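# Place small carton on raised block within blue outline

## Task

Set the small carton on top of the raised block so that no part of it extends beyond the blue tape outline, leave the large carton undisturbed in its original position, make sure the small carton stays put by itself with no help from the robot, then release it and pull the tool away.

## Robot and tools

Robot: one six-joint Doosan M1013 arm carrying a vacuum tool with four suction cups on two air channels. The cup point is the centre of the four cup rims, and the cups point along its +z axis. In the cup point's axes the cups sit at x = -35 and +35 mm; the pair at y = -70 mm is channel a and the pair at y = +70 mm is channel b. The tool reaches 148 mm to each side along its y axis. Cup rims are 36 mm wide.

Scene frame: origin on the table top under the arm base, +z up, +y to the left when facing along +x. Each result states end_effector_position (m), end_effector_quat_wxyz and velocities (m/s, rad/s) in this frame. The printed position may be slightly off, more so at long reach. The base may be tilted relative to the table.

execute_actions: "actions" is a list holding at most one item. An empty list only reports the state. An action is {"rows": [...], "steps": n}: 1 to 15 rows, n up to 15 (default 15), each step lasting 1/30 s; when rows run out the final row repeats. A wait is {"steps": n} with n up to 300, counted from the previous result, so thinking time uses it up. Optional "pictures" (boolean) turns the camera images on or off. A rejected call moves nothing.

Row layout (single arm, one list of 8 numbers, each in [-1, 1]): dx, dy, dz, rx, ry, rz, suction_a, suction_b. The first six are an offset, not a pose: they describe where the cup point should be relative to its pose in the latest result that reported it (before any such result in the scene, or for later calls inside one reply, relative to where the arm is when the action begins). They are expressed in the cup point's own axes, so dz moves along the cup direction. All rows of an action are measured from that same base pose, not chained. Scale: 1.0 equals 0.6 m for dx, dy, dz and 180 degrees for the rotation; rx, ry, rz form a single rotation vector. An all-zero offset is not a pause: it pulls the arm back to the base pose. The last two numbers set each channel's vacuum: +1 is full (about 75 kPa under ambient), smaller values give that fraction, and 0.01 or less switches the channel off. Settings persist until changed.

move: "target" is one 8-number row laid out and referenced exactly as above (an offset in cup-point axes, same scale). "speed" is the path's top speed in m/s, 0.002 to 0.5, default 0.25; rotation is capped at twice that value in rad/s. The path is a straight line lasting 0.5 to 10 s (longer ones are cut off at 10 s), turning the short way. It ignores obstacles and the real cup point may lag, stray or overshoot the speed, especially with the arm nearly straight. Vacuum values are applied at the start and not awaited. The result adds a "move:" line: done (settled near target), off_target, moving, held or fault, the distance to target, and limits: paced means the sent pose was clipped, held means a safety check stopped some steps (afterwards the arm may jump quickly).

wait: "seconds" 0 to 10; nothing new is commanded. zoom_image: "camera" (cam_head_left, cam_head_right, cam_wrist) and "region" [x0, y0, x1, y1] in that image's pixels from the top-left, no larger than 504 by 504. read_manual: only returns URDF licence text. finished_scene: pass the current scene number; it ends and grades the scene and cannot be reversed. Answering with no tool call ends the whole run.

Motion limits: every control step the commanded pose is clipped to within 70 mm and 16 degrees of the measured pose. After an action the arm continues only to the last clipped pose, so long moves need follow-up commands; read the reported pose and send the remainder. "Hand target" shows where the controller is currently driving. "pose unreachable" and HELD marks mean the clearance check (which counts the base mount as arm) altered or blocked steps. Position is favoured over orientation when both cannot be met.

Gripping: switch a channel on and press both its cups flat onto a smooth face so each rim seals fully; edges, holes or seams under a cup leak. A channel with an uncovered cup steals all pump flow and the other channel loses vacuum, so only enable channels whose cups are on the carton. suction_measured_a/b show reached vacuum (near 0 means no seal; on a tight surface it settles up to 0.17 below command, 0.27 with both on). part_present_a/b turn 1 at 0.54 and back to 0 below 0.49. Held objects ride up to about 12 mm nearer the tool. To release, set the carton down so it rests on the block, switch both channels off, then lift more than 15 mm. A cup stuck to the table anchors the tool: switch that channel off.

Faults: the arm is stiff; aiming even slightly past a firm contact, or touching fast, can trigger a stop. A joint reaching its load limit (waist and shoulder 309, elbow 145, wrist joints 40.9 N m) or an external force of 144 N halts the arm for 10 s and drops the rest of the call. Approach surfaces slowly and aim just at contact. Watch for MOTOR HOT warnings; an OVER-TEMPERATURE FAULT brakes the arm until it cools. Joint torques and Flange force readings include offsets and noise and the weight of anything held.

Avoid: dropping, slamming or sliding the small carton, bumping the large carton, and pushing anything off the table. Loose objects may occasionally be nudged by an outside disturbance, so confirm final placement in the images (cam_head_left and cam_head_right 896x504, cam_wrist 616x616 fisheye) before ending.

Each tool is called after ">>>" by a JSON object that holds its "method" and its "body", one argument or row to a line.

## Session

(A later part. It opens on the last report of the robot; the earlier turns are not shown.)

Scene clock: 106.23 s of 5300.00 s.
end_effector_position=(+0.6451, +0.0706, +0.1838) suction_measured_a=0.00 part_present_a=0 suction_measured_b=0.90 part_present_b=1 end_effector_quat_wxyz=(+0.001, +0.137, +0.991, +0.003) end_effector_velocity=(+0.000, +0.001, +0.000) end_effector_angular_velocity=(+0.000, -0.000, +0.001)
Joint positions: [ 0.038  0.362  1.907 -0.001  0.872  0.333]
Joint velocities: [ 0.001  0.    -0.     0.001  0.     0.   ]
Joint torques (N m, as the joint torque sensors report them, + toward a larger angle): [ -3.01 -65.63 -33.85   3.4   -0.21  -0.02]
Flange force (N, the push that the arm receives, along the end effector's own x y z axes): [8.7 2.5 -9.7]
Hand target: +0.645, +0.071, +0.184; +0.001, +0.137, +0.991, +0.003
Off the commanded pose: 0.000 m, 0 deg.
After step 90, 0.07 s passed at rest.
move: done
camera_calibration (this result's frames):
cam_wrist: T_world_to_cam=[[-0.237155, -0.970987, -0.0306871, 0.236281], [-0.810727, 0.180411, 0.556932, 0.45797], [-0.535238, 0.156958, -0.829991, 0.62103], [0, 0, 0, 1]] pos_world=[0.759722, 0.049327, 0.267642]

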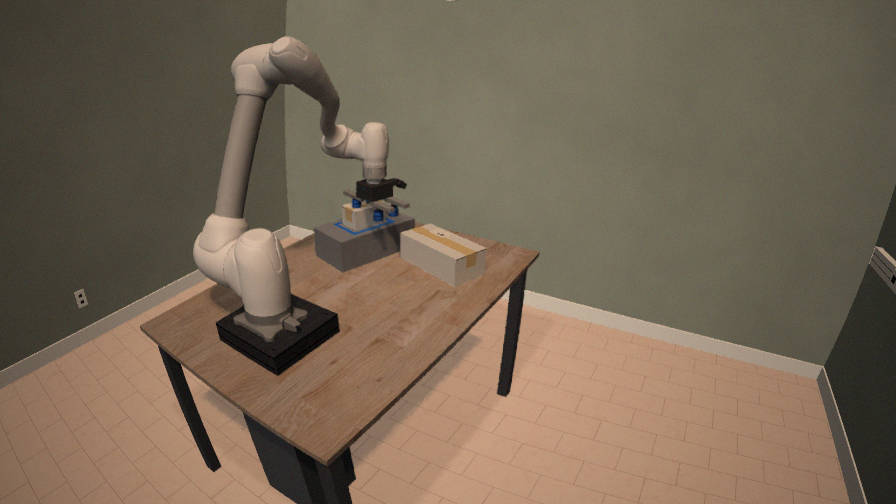

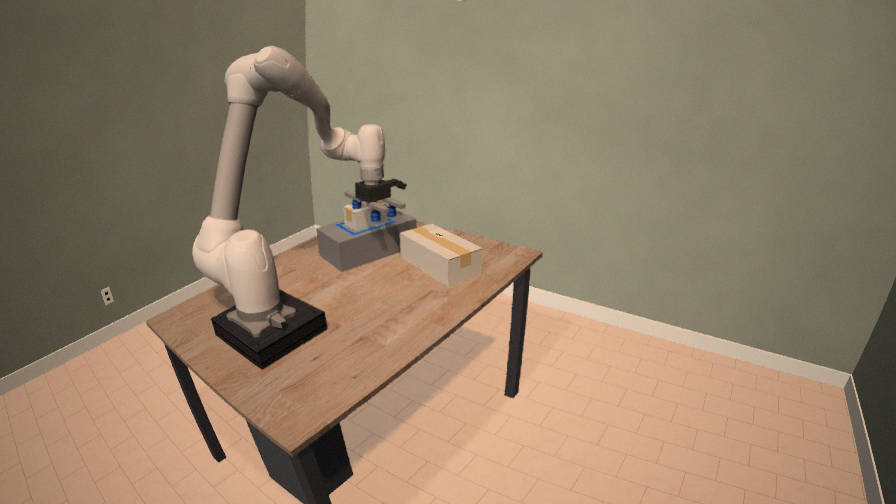

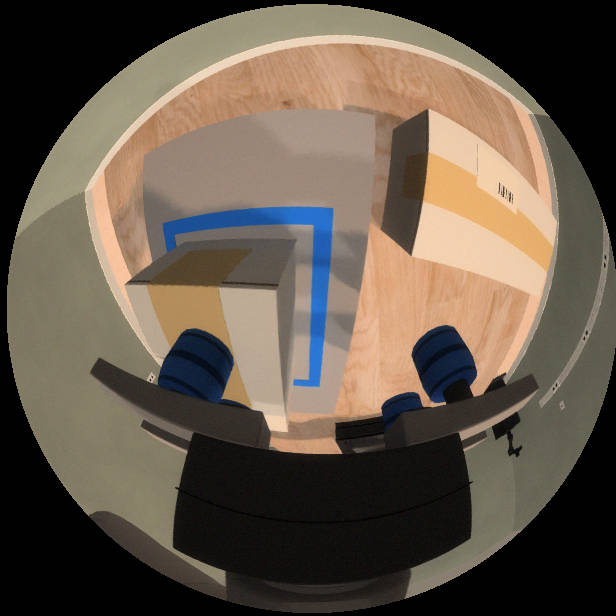

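Contact and inside the tape. Release and lift.

>>> {"method": "execute_actions", "body": {
  "actions": [
    {"rows":[[0,0,0,0,0,0,0,0]],"steps":15}
  ],
  "pictures": false
}}

>>> {"method": "move", "body": {
  "target": [0,0,-0.25,0,0,0,0,0],
  "speed": 0.2
}}

Scene clock: 109.27 s of 5300.00 s.
end_effector_position=(+0.6451, +0.0706, +0.1838) suction_measured_a=0.00 part_present_a=0 suction_measured_b=0.00 part_present_b=0 end_effector_quat_wxyz=(+0.001, +0.137, +0.991, +0.003) end_effector_velocity=(-0.000, +0.000, -0.000) end_effector_angular_velocity=(-0.000, +0.001, +0.001)
Joint positions: [ 0.038  0.362  1.907 -0.001  0.872  0.333]
Joint velocities: [ 0.  0.  0. -0.  0. -0.]
Joint torques (N m, as the joint torque sensors report them, + toward a larger angle): [ -0.82 -46.65 -23.77   2.22  -0.36   0.24]
Flange force (N, the push that the arm receives, along the end effector's own x y z axes): [11.7 -3.1 -37.6]
Hand target: +0.645, +0.071, +0.184; +0.001, +0.137, +0.991, +0.003
Off the commanded pose: 0.000 m, 0 deg.
Steps of this call (steps 1 to 76: nothing new was sent; steps 77 to 91: all 15 steps of this action). Readings (end_effector_position | what the end effector reports):
77: (+0.6450, +0.0706, +0.1838) | suction_measured_a=0.00 part_present_a=0 suction_measured_b=0.65 part_present_b=1
78: (+0.6450, +0.0706, +0.1838) | suction_measured_a=0.00 part_present_a=0 suction_measured_b=0.29 part_present_b=0
80: (+0.6451, +0.0706, +0.1838) | suction_measured_a=0.00 part_present_a=0 suction_measured_b=0.00 part_present_b=0
84: (+0.6451, +0.0706, +0.1838) | suction_measured_a=0.00 part_present_a=0 suction_measured_b=0.00 part_present_b=0
91: the state above

Scene clock: 110.57 s of 5300.00 s.
end_effector_position=(+0.6449, +0.0698, +0.3339) suction_measured_a=0.00 part_present_a=0 suction_measured_b=0.00 part_present_b=0 end_effector_quat_wxyz=(+0.001, +0.138, +0.990, +0.003) end_effector_velocity=(+0.001, -0.000, +0.000) end_effector_angular_velocity=(+0.000, -0.000, -0.001)
Joint positions: [ 0.038  0.228  1.774 -0.001  1.139  0.333]
Joint velocities: [-0.     0.    -0.001  0.     0.     0.   ]
Joint torques (N m, as the joint torque sensors report them, + toward a larger angle): [ -0.6  -61.45 -43.07   4.12  -0.09  -0.36]
Flange force (N, the push that the arm receives, along the end effector's own x y z axes): [9.2 -1.7 -1.8]
Hand target: +0.645, +0.070, +0.334; +0.001, +0.138, +0.990, +0.003
Off the commanded pose: 0.000 m, 0 deg.
move: done
camera_calibration (this result's frames):
cam_wrist: T_world_to_cam=[[-0.237262, -0.970964, -0.0305767, 0.240059], [-0.810711, 0.180566, 0.556905, 0.374383], [-0.535214, 0.156921, -0.830013, 0.745571], [0, 0, 0, 1]] pos_world=[0.759513, 0.0484917, 0.417679]

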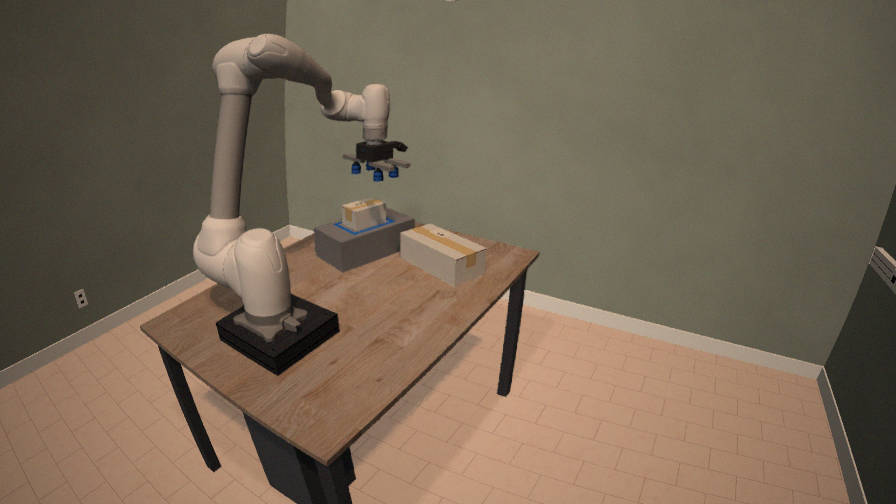

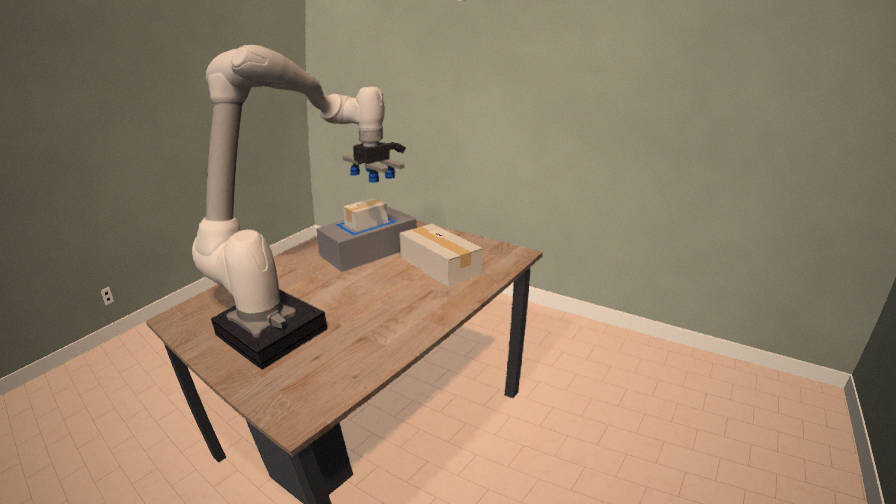

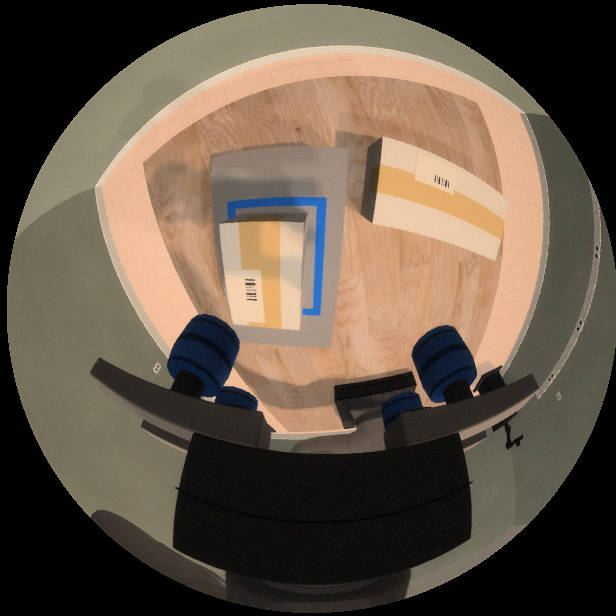

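>>> {"method": "zoom_image", "body": {
  "camera": "cam_head_right",
  "region": [320,180,420,260]
}}

Region (320, 180, 420, 260) of cam_head_right's 896x504 image, scaled by 5.040, with more detail than that image has; it fills the top 403 rows of this view, and the rest is white.

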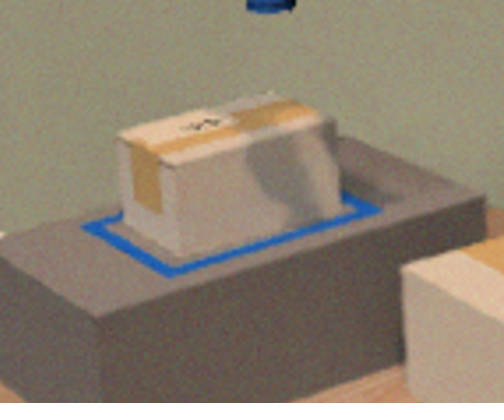

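>>> {"method": "finished_scene", "body": {
  "scene": 1
}}

The scene is finished: the task was done.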